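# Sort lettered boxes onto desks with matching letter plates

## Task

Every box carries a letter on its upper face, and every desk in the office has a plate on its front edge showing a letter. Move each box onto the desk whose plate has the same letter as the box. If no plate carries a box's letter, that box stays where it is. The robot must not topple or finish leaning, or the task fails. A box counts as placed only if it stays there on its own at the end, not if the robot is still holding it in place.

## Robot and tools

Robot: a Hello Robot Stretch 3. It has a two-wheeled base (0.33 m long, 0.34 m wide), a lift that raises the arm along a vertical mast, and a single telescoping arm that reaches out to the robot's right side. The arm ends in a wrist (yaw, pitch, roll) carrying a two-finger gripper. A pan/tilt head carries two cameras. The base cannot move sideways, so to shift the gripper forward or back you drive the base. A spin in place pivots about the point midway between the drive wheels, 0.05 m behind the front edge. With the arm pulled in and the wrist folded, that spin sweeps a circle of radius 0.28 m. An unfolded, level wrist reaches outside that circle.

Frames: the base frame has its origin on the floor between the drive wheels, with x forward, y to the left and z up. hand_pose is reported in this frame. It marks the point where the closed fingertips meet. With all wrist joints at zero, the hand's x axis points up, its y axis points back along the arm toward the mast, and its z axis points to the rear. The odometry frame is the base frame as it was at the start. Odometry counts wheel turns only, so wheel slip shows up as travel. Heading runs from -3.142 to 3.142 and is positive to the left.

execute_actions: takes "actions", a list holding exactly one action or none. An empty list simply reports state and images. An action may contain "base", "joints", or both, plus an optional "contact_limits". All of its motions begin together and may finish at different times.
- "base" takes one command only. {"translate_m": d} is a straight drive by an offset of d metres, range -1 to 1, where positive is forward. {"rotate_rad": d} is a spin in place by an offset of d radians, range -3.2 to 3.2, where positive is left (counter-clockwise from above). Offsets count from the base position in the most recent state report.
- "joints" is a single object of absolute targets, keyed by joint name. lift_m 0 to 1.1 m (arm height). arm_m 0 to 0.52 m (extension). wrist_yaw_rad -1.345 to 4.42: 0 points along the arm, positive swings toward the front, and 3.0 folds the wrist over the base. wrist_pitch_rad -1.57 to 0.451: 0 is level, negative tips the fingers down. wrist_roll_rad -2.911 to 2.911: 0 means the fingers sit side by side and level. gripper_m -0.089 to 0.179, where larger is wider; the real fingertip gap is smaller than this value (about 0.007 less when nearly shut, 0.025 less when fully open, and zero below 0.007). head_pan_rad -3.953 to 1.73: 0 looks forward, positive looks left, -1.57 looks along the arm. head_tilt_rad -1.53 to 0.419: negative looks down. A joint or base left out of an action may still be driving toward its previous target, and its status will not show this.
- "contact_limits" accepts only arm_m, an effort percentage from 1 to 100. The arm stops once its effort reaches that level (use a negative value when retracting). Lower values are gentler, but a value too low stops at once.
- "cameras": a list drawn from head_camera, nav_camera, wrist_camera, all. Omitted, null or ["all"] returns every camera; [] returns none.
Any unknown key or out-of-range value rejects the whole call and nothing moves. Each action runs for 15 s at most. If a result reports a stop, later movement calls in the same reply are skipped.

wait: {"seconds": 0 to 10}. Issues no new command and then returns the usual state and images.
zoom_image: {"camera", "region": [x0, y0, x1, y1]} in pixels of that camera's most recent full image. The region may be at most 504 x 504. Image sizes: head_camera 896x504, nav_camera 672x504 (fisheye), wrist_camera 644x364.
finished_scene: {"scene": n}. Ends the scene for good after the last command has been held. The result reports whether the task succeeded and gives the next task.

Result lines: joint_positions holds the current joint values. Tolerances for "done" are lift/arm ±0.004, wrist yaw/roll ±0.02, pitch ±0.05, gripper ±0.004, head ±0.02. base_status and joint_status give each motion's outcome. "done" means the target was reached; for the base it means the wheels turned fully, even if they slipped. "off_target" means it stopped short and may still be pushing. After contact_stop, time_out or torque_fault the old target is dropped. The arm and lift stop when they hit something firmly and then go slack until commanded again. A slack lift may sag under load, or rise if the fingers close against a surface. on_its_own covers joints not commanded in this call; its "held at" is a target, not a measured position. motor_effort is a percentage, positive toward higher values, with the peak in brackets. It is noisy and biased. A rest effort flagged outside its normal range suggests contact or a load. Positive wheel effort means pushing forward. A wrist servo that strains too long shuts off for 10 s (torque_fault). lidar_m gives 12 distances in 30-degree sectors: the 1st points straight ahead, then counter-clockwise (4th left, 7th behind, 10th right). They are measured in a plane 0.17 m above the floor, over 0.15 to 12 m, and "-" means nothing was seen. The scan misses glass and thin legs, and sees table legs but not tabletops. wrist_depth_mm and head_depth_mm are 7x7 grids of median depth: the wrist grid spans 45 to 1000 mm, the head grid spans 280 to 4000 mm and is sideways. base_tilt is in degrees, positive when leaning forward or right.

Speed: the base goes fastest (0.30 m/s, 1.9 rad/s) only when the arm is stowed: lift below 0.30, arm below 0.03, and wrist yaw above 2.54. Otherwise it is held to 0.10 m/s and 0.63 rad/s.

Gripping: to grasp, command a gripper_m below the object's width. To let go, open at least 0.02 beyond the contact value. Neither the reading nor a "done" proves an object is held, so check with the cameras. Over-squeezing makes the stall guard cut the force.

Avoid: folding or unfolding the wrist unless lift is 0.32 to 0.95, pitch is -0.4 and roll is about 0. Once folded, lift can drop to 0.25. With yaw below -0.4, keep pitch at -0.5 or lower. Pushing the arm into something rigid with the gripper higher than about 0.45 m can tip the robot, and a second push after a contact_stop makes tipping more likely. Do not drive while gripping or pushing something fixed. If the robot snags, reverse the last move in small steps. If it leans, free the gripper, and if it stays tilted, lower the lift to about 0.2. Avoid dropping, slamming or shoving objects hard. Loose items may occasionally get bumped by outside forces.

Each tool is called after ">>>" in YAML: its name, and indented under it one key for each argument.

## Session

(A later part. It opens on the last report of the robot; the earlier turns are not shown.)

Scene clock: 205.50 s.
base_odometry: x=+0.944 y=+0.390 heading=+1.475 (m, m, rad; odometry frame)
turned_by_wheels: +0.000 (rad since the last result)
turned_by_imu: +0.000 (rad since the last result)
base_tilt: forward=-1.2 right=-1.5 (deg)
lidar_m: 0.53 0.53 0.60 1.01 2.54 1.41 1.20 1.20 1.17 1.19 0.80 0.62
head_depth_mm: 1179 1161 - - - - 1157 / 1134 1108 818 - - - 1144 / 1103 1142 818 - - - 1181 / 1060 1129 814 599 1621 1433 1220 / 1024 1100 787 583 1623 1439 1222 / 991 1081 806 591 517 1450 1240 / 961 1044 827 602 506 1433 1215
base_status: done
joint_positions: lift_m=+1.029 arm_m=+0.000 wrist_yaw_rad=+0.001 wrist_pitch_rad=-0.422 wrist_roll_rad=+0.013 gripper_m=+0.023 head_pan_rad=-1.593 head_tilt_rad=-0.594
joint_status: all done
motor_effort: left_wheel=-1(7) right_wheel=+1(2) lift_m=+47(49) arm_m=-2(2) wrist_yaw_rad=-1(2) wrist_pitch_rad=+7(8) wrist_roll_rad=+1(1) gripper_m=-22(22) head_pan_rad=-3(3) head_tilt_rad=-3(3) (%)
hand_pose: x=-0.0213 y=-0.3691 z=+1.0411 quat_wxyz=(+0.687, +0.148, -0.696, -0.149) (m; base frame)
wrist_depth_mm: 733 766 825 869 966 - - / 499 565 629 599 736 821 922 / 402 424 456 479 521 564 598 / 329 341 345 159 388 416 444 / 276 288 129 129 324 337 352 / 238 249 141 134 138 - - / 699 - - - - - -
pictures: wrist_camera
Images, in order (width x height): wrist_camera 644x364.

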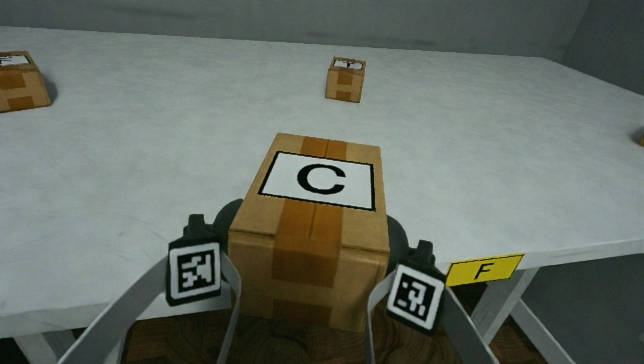

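>>> execute_actions:
  actions:
    - {"joints":{"wrist_yaw_rad":1.4,"lift_m":1.0}}
  cameras: []

>>> execute_actions:
  actions:
    - {"base":{"rotate_rad":1.74},"joints":{"lift_m":0.28,"wrist_yaw_rad":2.7,"head_pan_rad":0}}
  cameras: []

>>> execute_actions:
  actions:
    - {"base":{"translate_m":1.0}}
  cameras: []

>>> execute_actions:
  actions:
    - {"base":{"translate_m":0.97}}
  cameras: []

>>> execute_actions:
  actions:
    - {"base":{"rotate_rad":-1.43}}
  cameras: []

>>> execute_actions:
  actions:
    - {"base":{"translate_m":1.0}}
  cameras: []

>>> execute_actions:
  actions:
    - {"base":{"rotate_rad":-0.72}}
  cameras: []

>>> execute_actions:
  actions:
    - {"base":{"translate_m":1.0},"joints":{"head_pan_rad":0.4}}
  cameras: ["nav_camera","head_camera"]

Scene clock: 213.83 s.
base_odometry: x=+0.944 y=+0.390 heading=+1.475 (m, m, rad; odometry frame)
turned_by_wheels: +0.000 (rad since the last result)
turned_by_imu: +0.001 (rad since the last result)
base_tilt: forward=-1.1 right=-1.7 (deg)
lidar_m: 0.53 0.53 0.60 1.01 2.53 1.42 1.20 1.20 1.17 1.19 0.80 0.62
head_depth_mm: 1185 1077 765 - - - 1158 / 1142 1106 738 609 - - 1169 / 1098 1149 754 611 - - 1150 / 1059 1124 772 572 1655 - - / 1030 1101 789 582 1621 - - / 990 1080 809 594 499 - - / 959 1048 829 600 - - -
base_status: not commanded
joint_positions: lift_m=+1.001 arm_m=+0.000 wrist_yaw_rad=+1.397 wrist_pitch_rad=-0.422 wrist_roll_rad=+0.013 gripper_m=+0.023 head_pan_rad=-1.593 head_tilt_rad=-0.594
joint_status: all done
motor_effort: left_wheel=-1(1) right_wheel=+1(1) lift_m=+15(46) arm_m=-2(1) wrist_yaw_rad=+4(4) wrist_pitch_rad=+7(7) wrist_roll_rad=+1(1) gripper_m=-23(22) head_pan_rad=-3(3) head_tilt_rad=-4(4) (%)
hand_pose: x=+0.1992 y=-0.1840 z=+1.0125 quat_wxyz=(+0.622, +0.560, -0.438, +0.328) (m; base frame)
wrist_depth_mm: 379 414 458 512 567 644 774 / 401 439 494 552 616 700 779 / 432 473 540 480 448 483 516 / 464 514 567 158 366 362 383 / 513 572 129 130 826 299 307 / 558 586 143 134 138 280 253 / 598 721 818 956 - - 225
pictures: none
No camera images: the call's "cameras" was empty. Leave "cameras" out to get every camera's image.

Scene clock: 221.20 s.
base_odometry: x=+0.944 y=+0.390 heading=-3.068 (m, m, rad; odometry frame)
turned_by_wheels: +1.740 (rad since the last result)
turned_by_imu: +1.760 (rad since the last result)
base_tilt: forward=-1.1 right=-1.6 (deg)
lidar_m: 1.45 1.93 1.30 1.20 1.18 1.17 1.19 0.80 0.57 0.53 0.53 0.68
head_depth_mm: 1061 1139 1223 1318 1438 1376 1178 / 1357 1486 1634 1819 1665 1395 1190 / 2255 2537 2730 2132 1689 1405 1201 / 2261 2504 2687 2178 1715 1434 1214 / 2224 2421 2664 2202 1728 1438 1229 / 2143 2402 2656 2244 1765 1458 1239 / 2104 2357 2651 2267 1793 1469 1247
base_status: done
joint_positions: lift_m=+0.281 arm_m=+0.000 wrist_yaw_rad=+2.697 wrist_pitch_rad=-0.422 wrist_roll_rad=+0.013 gripper_m=+0.023 head_pan_rad=-0.007 head_tilt_rad=-0.594
joint_status: all done
motor_effort: left_wheel=-2(6) right_wheel=+1(4) lift_m=+15(13) arm_m=-1(1) wrist_yaw_rad=+4(4) wrist_pitch_rad=+7(7) wrist_roll_rad=+1(1) gripper_m=-22(22) head_pan_rad=+3(38) head_tilt_rad=-3(4) (%)
hand_pose: x=+0.0750 y=+0.0570 z=+0.2925 quat_wxyz=(+0.297, +0.711, -0.010, +0.637) (m; base frame)
wrist_depth_mm: 951 - - - - - - / 948 - - - - - - / 776 830 857 923 - - - / 639 679 674 158 765 799 872 / 540 554 129 129 625 659 679 / - 490 139 134 138 542 564 / - - 430 426 446 475 483
pictures: none
No camera images: the call's "cameras" was empty. Leave "cameras" out to get every camera's image.

Scene clock: 226.30 s.
base_odometry: x=-0.053 y=+0.316 heading=-3.068 (m, m, rad; odometry frame)
turned_by_wheels: +0.000 (rad since the last result)
turned_by_imu: +0.007 (rad since the last result)
base_tilt: forward=-1.2 right=-1.5 (deg)
lidar_m: 1.55 1.58 1.41 1.31 1.33 1.69 1.75 0.67 0.45 0.42 0.43 0.54
head_depth_mm: 1403 1582 1791 1993 1654 1383 1178 / 1388 1549 1761 1961 1669 1393 1192 / 1374 1524 1716 1939 1691 1408 1204 / 1348 1494 1701 1932 1722 1416 1221 / 1325 1468 1655 1897 1728 1428 1232 / 1301 1452 1601 1832 1748 1451 1235 / 1274 1406 1593 1807 1778 1467 1247
base_status: done
joint_positions: lift_m=+0.281 arm_m=+0.000 wrist_yaw_rad=+2.698 wrist_pitch_rad=-0.422 wrist_roll_rad=+0.013 gripper_m=+0.023 head_pan_rad=-0.007 head_tilt_rad=-0.594
joint_status: not commanded
motor_effort: left_wheel=-2(5) right_wheel=+2(6) lift_m=+16(15) arm_m=-1(1) wrist_yaw_rad=+3(4) wrist_pitch_rad=+7(7) wrist_roll_rad=+1(1) gripper_m=-22(23) head_pan_rad=+3(4) head_tilt_rad=-3(4) (%)
hand_pose: x=+0.0749 y=+0.0570 z=+0.2925 quat_wxyz=(+0.297, +0.711, -0.009, +0.637) (m; base frame)
wrist_depth_mm: - - - - - - - / - - - - - - - / 788 830 835 903 - - - / 633 652 668 158 745 817 876 / 541 557 129 129 624 666 660 / - 481 140 134 138 545 563 / - - 428 423 447 479 493
pictures: none
No camera images: the call's "cameras" was empty. Leave "cameras" out to get every camera's image.

Scene clock: 231.30 s.
base_odometry: x=-1.021 y=+0.245 heading=-3.068 (m, m, rad; odometry frame)
turned_by_wheels: +0.000 (rad since the last result)
turned_by_imu: +0.007 (rad since the last result)
base_tilt: forward=-1.2 right=-1.6 (deg)
lidar_m: 0.61 0.61 0.77 1.41 1.43 1.83 2.04 0.51 0.47 2.68 0.97 0.66
head_depth_mm: 518 581 658 761 897 1101 1180 / 511 568 644 743 876 1071 1184 / 503 562 634 731 856 1042 1180 / 497 551 623 715 833 1008 1173 / 489 544 612 700 816 982 1163 / 477 536 602 686 797 920 1137 / 475 528 591 661 751 897 1105
base_status: done
joint_positions: lift_m=+0.281 arm_m=+0.000 wrist_yaw_rad=+2.698 wrist_pitch_rad=-0.422 wrist_roll_rad=+0.013 gripper_m=+0.023 head_pan_rad=-0.007 head_tilt_rad=-0.594
joint_status: not commanded
motor_effort: left_wheel=-2(8) right_wheel=+1(5) lift_m=+15(15) arm_m=-1(1) wrist_yaw_rad=+3(2) wrist_pitch_rad=+8(7) wrist_roll_rad=+1(1) gripper_m=-22(22) head_pan_rad=+4(3) head_tilt_rad=-4(4) (%)
hand_pose: x=+0.0748 y=+0.0570 z=+0.2925 quat_wxyz=(+0.297, +0.711, -0.009, +0.637) (m; base frame)
wrist_depth_mm: - - - - 723 564 452 / - - - - 752 587 482 / 791 822 857 899 765 593 500 / 636 658 678 158 736 605 512 / 543 555 130 129 622 621 509 / - 483 139 134 138 538 523 / - - 435 428 441 477 481
pictures: none
No camera images: the call's "cameras" was empty. Leave "cameras" out to get every camera's image.

Scene clock: 233.53 s.
base_odometry: x=-1.021 y=+0.245 heading=+1.785 (m, m, rad; odometry frame)
turned_by_wheels: -1.430 (rad since the last result)
turned_by_imu: -1.438 (rad since the last result)
base_tilt: forward=-1.1 right=-1.6 (deg)
lidar_m: 2.07 0.84 0.63 0.61 0.61 0.88 1.41 1.48 2.09 1.08 0.47 0.51
head_depth_mm: 2796 3076 2754 2039 1655 1348 1175 / 2877 3193 2787 2106 1682 1391 1196 / 2911 3256 2846 2142 1704 1406 1205 / 2860 3230 2851 2154 1708 1426 1214 / 2884 3087 2802 2189 1727 1437 1225 / 2753 2565 2416 2137 1769 1447 1238 / 1831 1725 1696 1615 1567 1416 1253
base_status: done
joint_positions: lift_m=+0.281 arm_m=+0.000 wrist_yaw_rad=+2.698 wrist_pitch_rad=-0.422 wrist_roll_rad=+0.013 gripper_m=+0.023 head_pan_rad=-0.007 head_tilt_rad=-0.594
joint_status: not commanded
motor_effort: left_wheel=+2(11) right_wheel=-2(7) lift_m=+15(15) arm_m=-1(1) wrist_yaw_rad=+3(2) wrist_pitch_rad=+7(8) wrist_roll_rad=+1(1) gripper_m=-22(22) head_pan_rad=+4(4) head_tilt_rad=-4(4) (%)
hand_pose: x=+0.0748 y=+0.0570 z=+0.2925 quat_wxyz=(+0.297, +0.711, -0.009, +0.637) (m; base frame)
wrist_depth_mm: 505 543 603 655 700 793 906 / 549 579 642 705 774 891 - / 585 637 696 734 838 979 - / 594 643 666 159 759 818 884 / 536 549 129 129 636 648 669 / - 491 139 134 139 540 568 / - - 432 429 442 482 480
pictures: none
No camera images: the call's "cameras" was empty. Leave "cameras" out to get every camera's image.

Scene clock: 238.63 s.
base_odometry: x=-1.234 y=+1.222 heading=+1.785 (m, m, rad; odometry frame)
turned_by_wheels: +0.000 (rad since the last result)
turned_by_imu: +0.008 (rad since the last result)
base_tilt: forward=-1.2 right=-1.6 (deg)
lidar_m: 1.69 0.78 0.59 0.57 0.60 0.85 2.41 0.53 0.45 1.28 2.56 1.91
head_depth_mm: 2017 1790 2442 2037 1665 1385 1180 / 2017 2162 2500 2071 1678 1389 1189 / 2009 2230 2474 2120 1700 1406 1205 / 2012 2243 2467 2084 1720 1421 1213 / 2021 2247 1951 2018 1747 1444 1222 / 1993 2177 1989 1962 1735 1460 1238 / 1666 1613 1535 1492 1435 1362 1232
base_status: done
joint_positions: lift_m=+0.281 arm_m=+0.000 wrist_yaw_rad=+2.698 wrist_pitch_rad=-0.422 wrist_roll_rad=+0.013 gripper_m=+0.023 head_pan_rad=-0.007 head_tilt_rad=-0.594
joint_status: not commanded
motor_effort: left_wheel=+1(11) right_wheel=-2(4) lift_m=+16(15) arm_m=-2(1) wrist_yaw_rad=+2(3) wrist_pitch_rad=+7(7) wrist_roll_rad=+1(1) gripper_m=-22(22) head_pan_rad=+3(4) head_tilt_rad=-4(4) (%)
hand_pose: x=+0.0748 y=+0.0570 z=+0.2925 quat_wxyz=(+0.297, +0.711, -0.009, +0.637) (m; base frame)
wrist_depth_mm: 478 511 557 617 655 749 801 / 508 553 596 655 736 812 964 / 555 596 643 686 819 929 - / 586 621 654 158 741 806 855 / 530 547 129 129 632 647 677 / - 491 140 134 139 556 559 / - - 430 418 446 478 492
pictures: none
No camera images: the call's "cameras" was empty. Leave "cameras" out to get every camera's image.

Scene clock: 240.37 s.
base_odometry: x=-1.233 y=+1.222 heading=+1.065 (m, m, rad; odometry frame)
turned_by_wheels: -0.720 (rad since the last result)
turned_by_imu: -0.725 (rad since the last result)
base_tilt: forward=-1.2 right=-1.6 (deg)
lidar_m: 2.55 1.69 0.97 0.62 0.57 0.58 0.71 1.35 0.66 0.45 1.29 2.98
head_depth_mm: 3227 3506 2744 2066 1652 1373 1178 / 3141 3544 2832 2087 1678 1394 1195 / 2916 3220 2758 2129 1699 1404 1197 / 2657 2474 2805 2161 1725 1422 1216 / 2484 2259 2858 2197 1740 1443 1226 / 2278 2146 2342 2214 1756 1455 1238 / 2124 2206 2506 2163 1783 1463 1243
base_status: done
joint_positions: lift_m=+0.281 arm_m=+0.000 wrist_yaw_rad=+2.698 wrist_pitch_rad=-0.422 wrist_roll_rad=+0.013 gripper_m=+0.023 head_pan_rad=-0.007 head_tilt_rad=-0.594
joint_status: not commanded
motor_effort: left_wheel=+1(9) right_wheel=-2(6) lift_m=+15(15) arm_m=-1(0) wrist_yaw_rad=+2(2) wrist_pitch_rad=+8(8) wrist_roll_rad=+1(1) gripper_m=-22(22) head_pan_rad=+3(3) head_tilt_rad=-4(3) (%)
hand_pose: x=+0.0748 y=+0.0570 z=+0.2925 quat_wxyz=(+0.297, +0.711, -0.009, +0.637) (m; base frame)
wrist_depth_mm: 521 638 845 - - - - / 542 688 909 - - - - / 582 708 839 912 - - - / 603 646 665 159 751 802 844 / 533 549 129 130 612 660 670 / - 481 140 134 139 551 559 / - - 423 429 443 475 484
pictures: none
No camera images: the call's "cameras" was empty. Leave "cameras" out to get every camera's image.

Scene clock: 245.47 s.
base_odometry: x=-0.749 y=+2.097 heading=+1.065 (m, m, rad; odometry frame)
turned_by_wheels: +0.000 (rad since the last result)
turned_by_imu: +0.008 (rad since the last result)
base_tilt: forward=-1.1 right=-1.6 (deg)
lidar_m: 0.95 0.96 1.11 1.20 1.19 1.20 1.50 1.02 1.19 1.82 2.23 2.13
head_depth_mm: 1537 1653 1208 1958 1659 1375 1184 / 1482 1604 1240 1906 1674 1395 1190 / 1440 1586 1253 1063 1637 1402 1200 / 1381 1547 1285 1034 1702 1426 1214 / 1347 1499 1320 1016 1695 1433 1224 / 1311 1447 1352 990 1671 1420 1236 / 1272 1391 1381 1005 1719 1465 1254
base_status: done
joint_positions: lift_m=+0.281 arm_m=+0.000 wrist_yaw_rad=+2.698 wrist_pitch_rad=-0.422 wrist_roll_rad=+0.013 gripper_m=+0.023 head_pan_rad=+0.393 head_tilt_rad=-0.594
joint_status: all done
motor_effort: left_wheel=+1(10) right_wheel=-1(4) lift_m=+15(15) arm_m=-1(1) wrist_yaw_rad=+3(3) wrist_pitch_rad=+7(8) wrist_roll_rad=+1(1) gripper_m=-22(22) head_pan_rad=+3(28) head_tilt_rad=-4(3) (%)
hand_pose: x=+0.0748 y=+0.0570 z=+0.2925 quat_wxyz=(+0.297, +0.711, -0.009, +0.637) (m; base frame)
wrist_depth_mm: - - - - - - - / - - - - - - - / 770 822 877 939 956 - - / 632 657 666 158 744 796 865 / 538 549 129 129 614 670 678 / - 485 139 134 139 549 570 / - - 424 428 450 476 486
pictures: head_camera (sideways: a quarter turn clockwise sets it upright), nav_camera (sideways: a quarter turn counterclockwise sets it upright)
Images, in order (width x height): head_camera 896x504, nav_camera 672x504.

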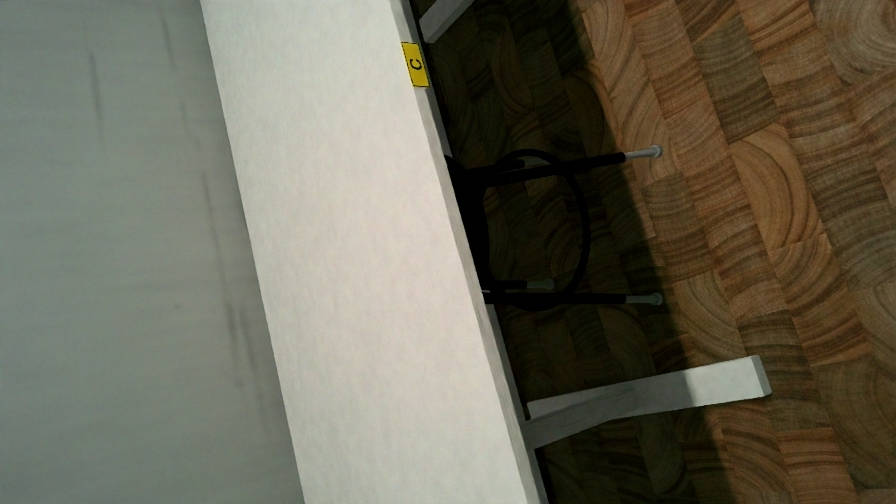

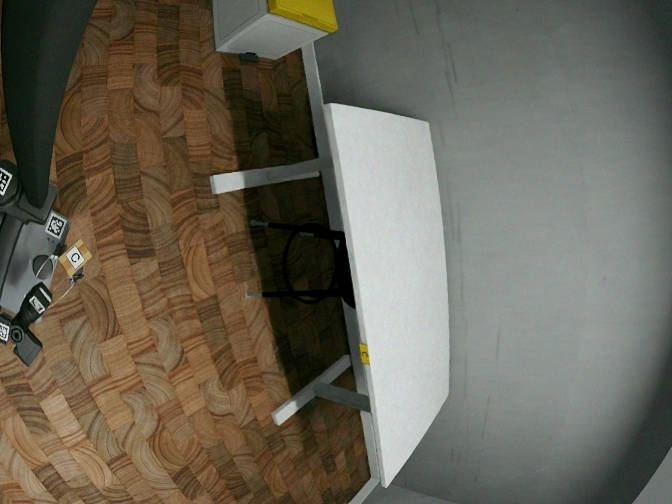

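>>> execute_actions:
  actions:
    - {"base":{"rotate_rad":2.13},"joints":{"lift_m":0.77,"head_pan_rad":-1.6,"wrist_yaw_rad":0,"arm_m":0.15}}
  cameras: []

>>> execute_actions:
  actions:
    - {"joints":{"arm_m":0.52,"lift_m":0.755}}
  cameras: ["nav_camera","wrist_camera"]

Scene clock: 253.47 s.
base_odometry: x=-0.749 y=+2.097 heading=-3.088 (m, m, rad; odometry frame)
turned_by_wheels: +2.130 (rad since the last result)
turned_by_imu: +2.154 (rad since the last result)
base_tilt: forward=-1.0 right=-1.5 (deg)
lidar_m: 1.19 1.21 1.54 1.02 1.19 1.87 2.23 2.13 0.95 0.99 1.26 1.19
head_depth_mm: 1416 1557 1214 1848 1746 - 1184 / 1390 1539 1235 1043 1716 - 1195 / 1369 1530 1261 1015 - - 1206 / 1341 1500 1287 1033 1655 1420 1216 / 1324 1470 1319 1008 1632 1426 1228 / 1298 1446 1350 995 1763 1456 1241 / 1288 1412 1551 1082 1788 1475 1254
base_status: done
joint_positions: lift_m=+0.769 arm_m=+0.150 wrist_yaw_rad=+0.003 wrist_pitch_rad=-0.422 wrist_roll_rad=+0.013 gripper_m=+0.023 head_pan_rad=-1.593 head_tilt_rad=-0.594
joint_status: all done
motor_effort: left_wheel=-2(8) right_wheel=+1(5) lift_m=+46(44) arm_m=+2(2) wrist_yaw_rad=-4(5) wrist_pitch_rad=+8(8) wrist_roll_rad=+1(1) gripper_m=-22(22) head_pan_rad=-3(37) head_tilt_rad=-4(4) (%)
hand_pose: x=-0.0209 y=-0.5186 z=+0.7810 quat_wxyz=(+0.687, +0.148, -0.695, -0.149) (m; base frame)
wrist_depth_mm: - 849 810 899 - - - / 488 482 523 565 640 711 775 / 384 393 403 407 434 473 505 / - - 838 158 661 - - / - - 129 129 - - - / - - 142 135 138 - - / 877 875 868 895 993 - -
pictures: none
No camera images: the call's "cameras" was empty. Leave "cameras" out to get every camera's image.

Scene clock: 257.40 s.
base_odometry: x=-0.749 y=+2.097 heading=-3.088 (m, m, rad; odometry frame)
turned_by_wheels: +0.000 (rad since the last result)
turned_by_imu: +0.001 (rad since the last result)
base_tilt: forward=-1.1 right=-1.6 (deg)
lidar_m: 1.19 1.21 1.55 1.03 1.19 1.88 2.23 2.13 0.95 0.99 1.25 1.20
head_depth_mm: 1410 1551 1206 1844 1717 - 1164 / 1391 1531 1237 1030 1610 1391 1193 / 1366 1533 1392 1187 1693 1408 1208 / 1337 1501 1347 1033 1662 1428 1214 / 1321 1471 1315 1009 1627 1429 1230 / 1297 1446 1358 995 1759 1451 1236 / 1282 1424 1557 1080 1784 1473 1257
base_status: not commanded
joint_positions: lift_m=+0.756 arm_m=+0.520 wrist_yaw_rad=+0.001 wrist_pitch_rad=-0.422 wrist_roll_rad=+0.013 gripper_m=+0.023 head_pan_rad=-1.593 head_tilt_rad=-0.594
joint_status: all done
motor_effort: left_wheel=-2(1) right_wheel=+1(1) lift_m=+15(40) arm_m=+2(3) wrist_yaw_rad=-2(3) wrist_pitch_rad=+8(7) wrist_roll_rad=+1(1) gripper_m=-22(22) head_pan_rad=-3(3) head_tilt_rad=-4(3) (%)
hand_pose: x=-0.0212 y=-0.8885 z=+0.7674 quat_wxyz=(+0.687, +0.148, -0.695, -0.149) (m; base frame)
wrist_depth_mm: 697 673 703 703 745 772 769 / 410 440 486 524 578 638 712 / 319 335 358 377 404 438 461 / 257 267 275 159 310 332 354 / 215 227 129 129 252 265 279 / 187 192 142 134 138 220 231 / 168 168 172 171 182 193 197
pictures: nav_camera (sideways: a quarter turn counterclockwise sets it upright), wrist_camera
Images, in order (width x height): nav_camera 672x504, wrist_camera 644x364.

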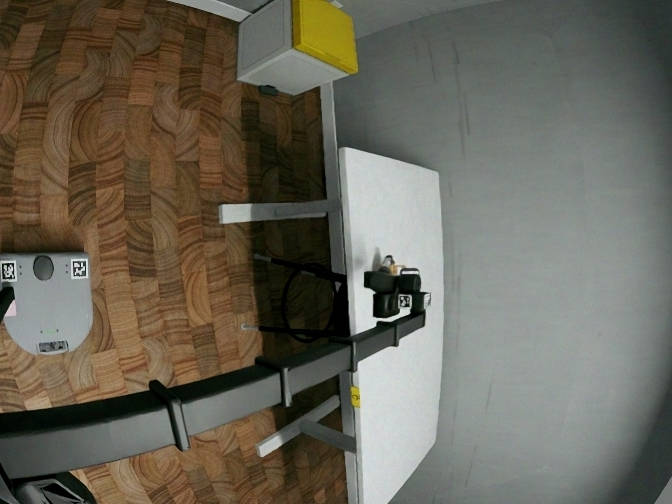

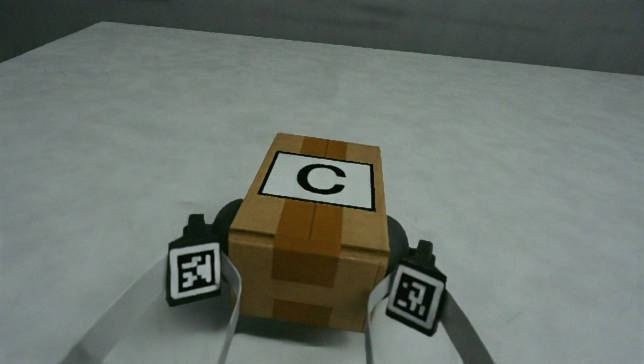

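>>> execute_actions:
  actions:
    - {"joints":{"lift_m":0.729}}
  cameras: []

>>> execute_actions:
  actions:
    - {"joints":{"gripper_m":0.11}}
  cameras: []

>>> execute_actions:
  actions:
    - {"joints":{"arm_m":0.4,"lift_m":0.75}}
  cameras: ["wrist_camera"]

>>> finished_scene:
  scene: 2

Scene clock: 261.10 s.
base_odometry: x=-0.749 y=+2.097 heading=-3.088 (m, m, rad; odometry frame)
turned_by_wheels: +0.000 (rad since the last result)
turned_by_imu: +0.001 (rad since the last result)
base_tilt: forward=-1.0 right=-1.5 (deg)
lidar_m: 1.19 1.21 1.55 1.02 1.19 1.88 2.23 2.13 0.95 0.99 1.26 1.20
head_depth_mm: 1402 1545 1213 1839 1703 - 1164 / 1388 1534 1240 1027 1582 1393 1189 / 1367 1525 1342 1788 1681 1410 1206 / 1341 1497 1332 1038 1672 1417 1213 / 1327 1473 1322 1007 1642 1433 1223 / 1310 1452 1351 987 1754 1451 1240 / 1292 1418 1559 1080 1802 1477 1247
base_status: not commanded
joint_positions: lift_m=+0.730 arm_m=+0.520 wrist_yaw_rad=+0.001 wrist_pitch_rad=-0.422 wrist_roll_rad=+0.013 gripper_m=+0.023 head_pan_rad=-1.593 head_tilt_rad=-0.594
joint_status: all done
motor_effort: left_wheel=-1(1) right_wheel=+1(1) lift_m=+15(20) arm_m=+2(2) wrist_yaw_rad=-2(2) wrist_pitch_rad=+8(8) wrist_roll_rad=+1(1) gripper_m=-22(22) head_pan_rad=-3(3) head_tilt_rad=-4(4) (%)
hand_pose: x=-0.0212 y=-0.8885 z=+0.7414 quat_wxyz=(+0.687, +0.148, -0.695, -0.149) (m; base frame)
wrist_depth_mm: 521 558 630 694 721 749 770 / 353 371 406 440 487 546 611 / 268 282 300 321 343 369 398 / 221 228 232 158 259 279 298 / 184 191 129 129 216 225 237 / 158 161 141 134 138 188 194 / 142 142 147 147 154 163 167
pictures: none
No camera images: the call's "cameras" was empty. Leave "cameras" out to get every camera's image.

Scene clock: 262.47 s.
base_odometry: x=-0.749 y=+2.097 heading=-3.088 (m, m, rad; odometry frame)
turned_by_wheels: +0.000 (rad since the last result)
turned_by_imu: +0.000 (rad since the last result)
base_tilt: forward=-1.1 right=-1.5 (deg)
lidar_m: 1.19 1.21 1.55 1.02 1.19 1.88 2.23 2.13 0.95 0.99 1.25 1.19
head_depth_mm: 1416 1559 1207 1851 1695 - 1164 / 1378 1534 1238 1030 1582 1393 1194 / 1366 1522 1331 1803 1684 1406 1209 / 1337 1499 1352 1076 1669 1429 1219 / 1320 1478 1318 1010 1626 1428 1223 / 1296 1444 1348 995 1771 1453 1239 / 1283 1427 1571 1079 1778 1472 1243
base_status: not commanded
joint_positions: lift_m=+0.730 arm_m=+0.520 wrist_yaw_rad=+0.001 wrist_pitch_rad=-0.421 wrist_roll_rad=+0.013 gripper_m=+0.110 head_pan_rad=-1.593 head_tilt_rad=-0.594
joint_status: all done
motor_effort: left_wheel=-1(2) right_wheel=+1(1) lift_m=+15(14) arm_m=+2(2) wrist_yaw_rad=-2(2) wrist_pitch_rad=+7(8) wrist_roll_rad=+1(1) gripper_m=+1(92) head_pan_rad=-3(3) head_tilt_rad=-4(4) (%)
hand_pose: x=-0.0212 y=-0.8886 z=+0.7416 quat_wxyz=(+0.687, +0.148, -0.696, -0.149) (m; base frame)
wrist_depth_mm: 537 558 637 719 723 734 775 / 354 379 415 447 493 548 619 / 271 282 300 320 347 369 406 / 219 230 233 162 263 280 299 / 185 194 140 134 216 227 237 / 163 158 153 137 175 192 196 / - 143 146 149 156 162 167
pictures: none
No camera images: the call's "cameras" was empty. Leave "cameras" out to get every camera's image.

Scene clock: 264.60 s.
base_odometry: x=-0.749 y=+2.097 heading=-3.088 (m, m, rad; odometry frame)
turned_by_wheels: +0.000 (rad since the last result)
turned_by_imu: +0.001 (rad since the last result)
base_tilt: forward=-1.1 right=-1.6 (deg)
lidar_m: 1.19 1.21 1.55 1.02 1.19 1.88 2.23 2.13 0.95 0.99 1.26 1.20
head_depth_mm: 1415 1560 1205 1848 1727 - 1156 / 1395 1537 1233 1011 1633 1388 1192 / 1366 1521 1269 - 1664 1403 1200 / 1340 1493 1289 1080 1673 1424 1210 / 1322 1467 1308 1009 1628 1427 1226 / 1301 1444 1352 996 1762 1449 1234 / 1281 1425 1553 1081 1791 1465 1247
base_status: not commanded
joint_positions: lift_m=+0.749 arm_m=+0.400 wrist_yaw_rad=+0.001 wrist_pitch_rad=-0.420 wrist_roll_rad=+0.013 gripper_m=+0.110 head_pan_rad=-1.593 head_tilt_rad=-0.594
joint_status: all done
motor_effort: left_wheel=-2(1) right_wheel=+1(1) lift_m=+45(42) arm_m=-2(1) wrist_yaw_rad=-2(2) wrist_pitch_rad=+7(7) wrist_roll_rad=+1(1) gripper_m=+0(0) head_pan_rad=-3(4) head_tilt_rad=-4(4) (%)
hand_pose: x=-0.0212 y=-0.7693 z=+0.7614 quat_wxyz=(+0.687, +0.147, -0.696, -0.148) (m; base frame)
wrist_depth_mm: 801 638 719 809 826 844 860 / 405 436 471 515 566 625 704 / 311 323 344 254 391 424 463 / 249 261 277 252 306 319 339 / 209 220 229 236 251 258 274 / 185 181 192 199 207 219 223 / 863 797 835 629 890 716 949
pictures: wrist_camera
Images, in order (width x height): wrist_camera 644x364.

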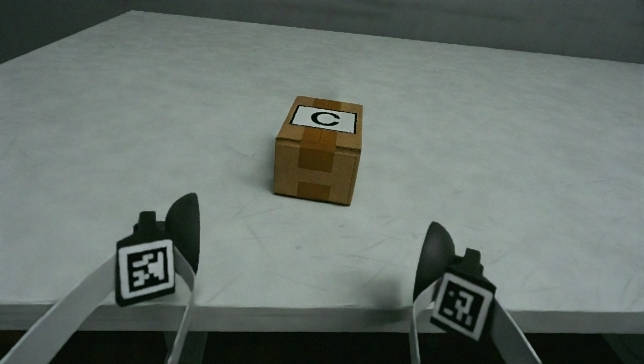

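The scene is finished: the task was done.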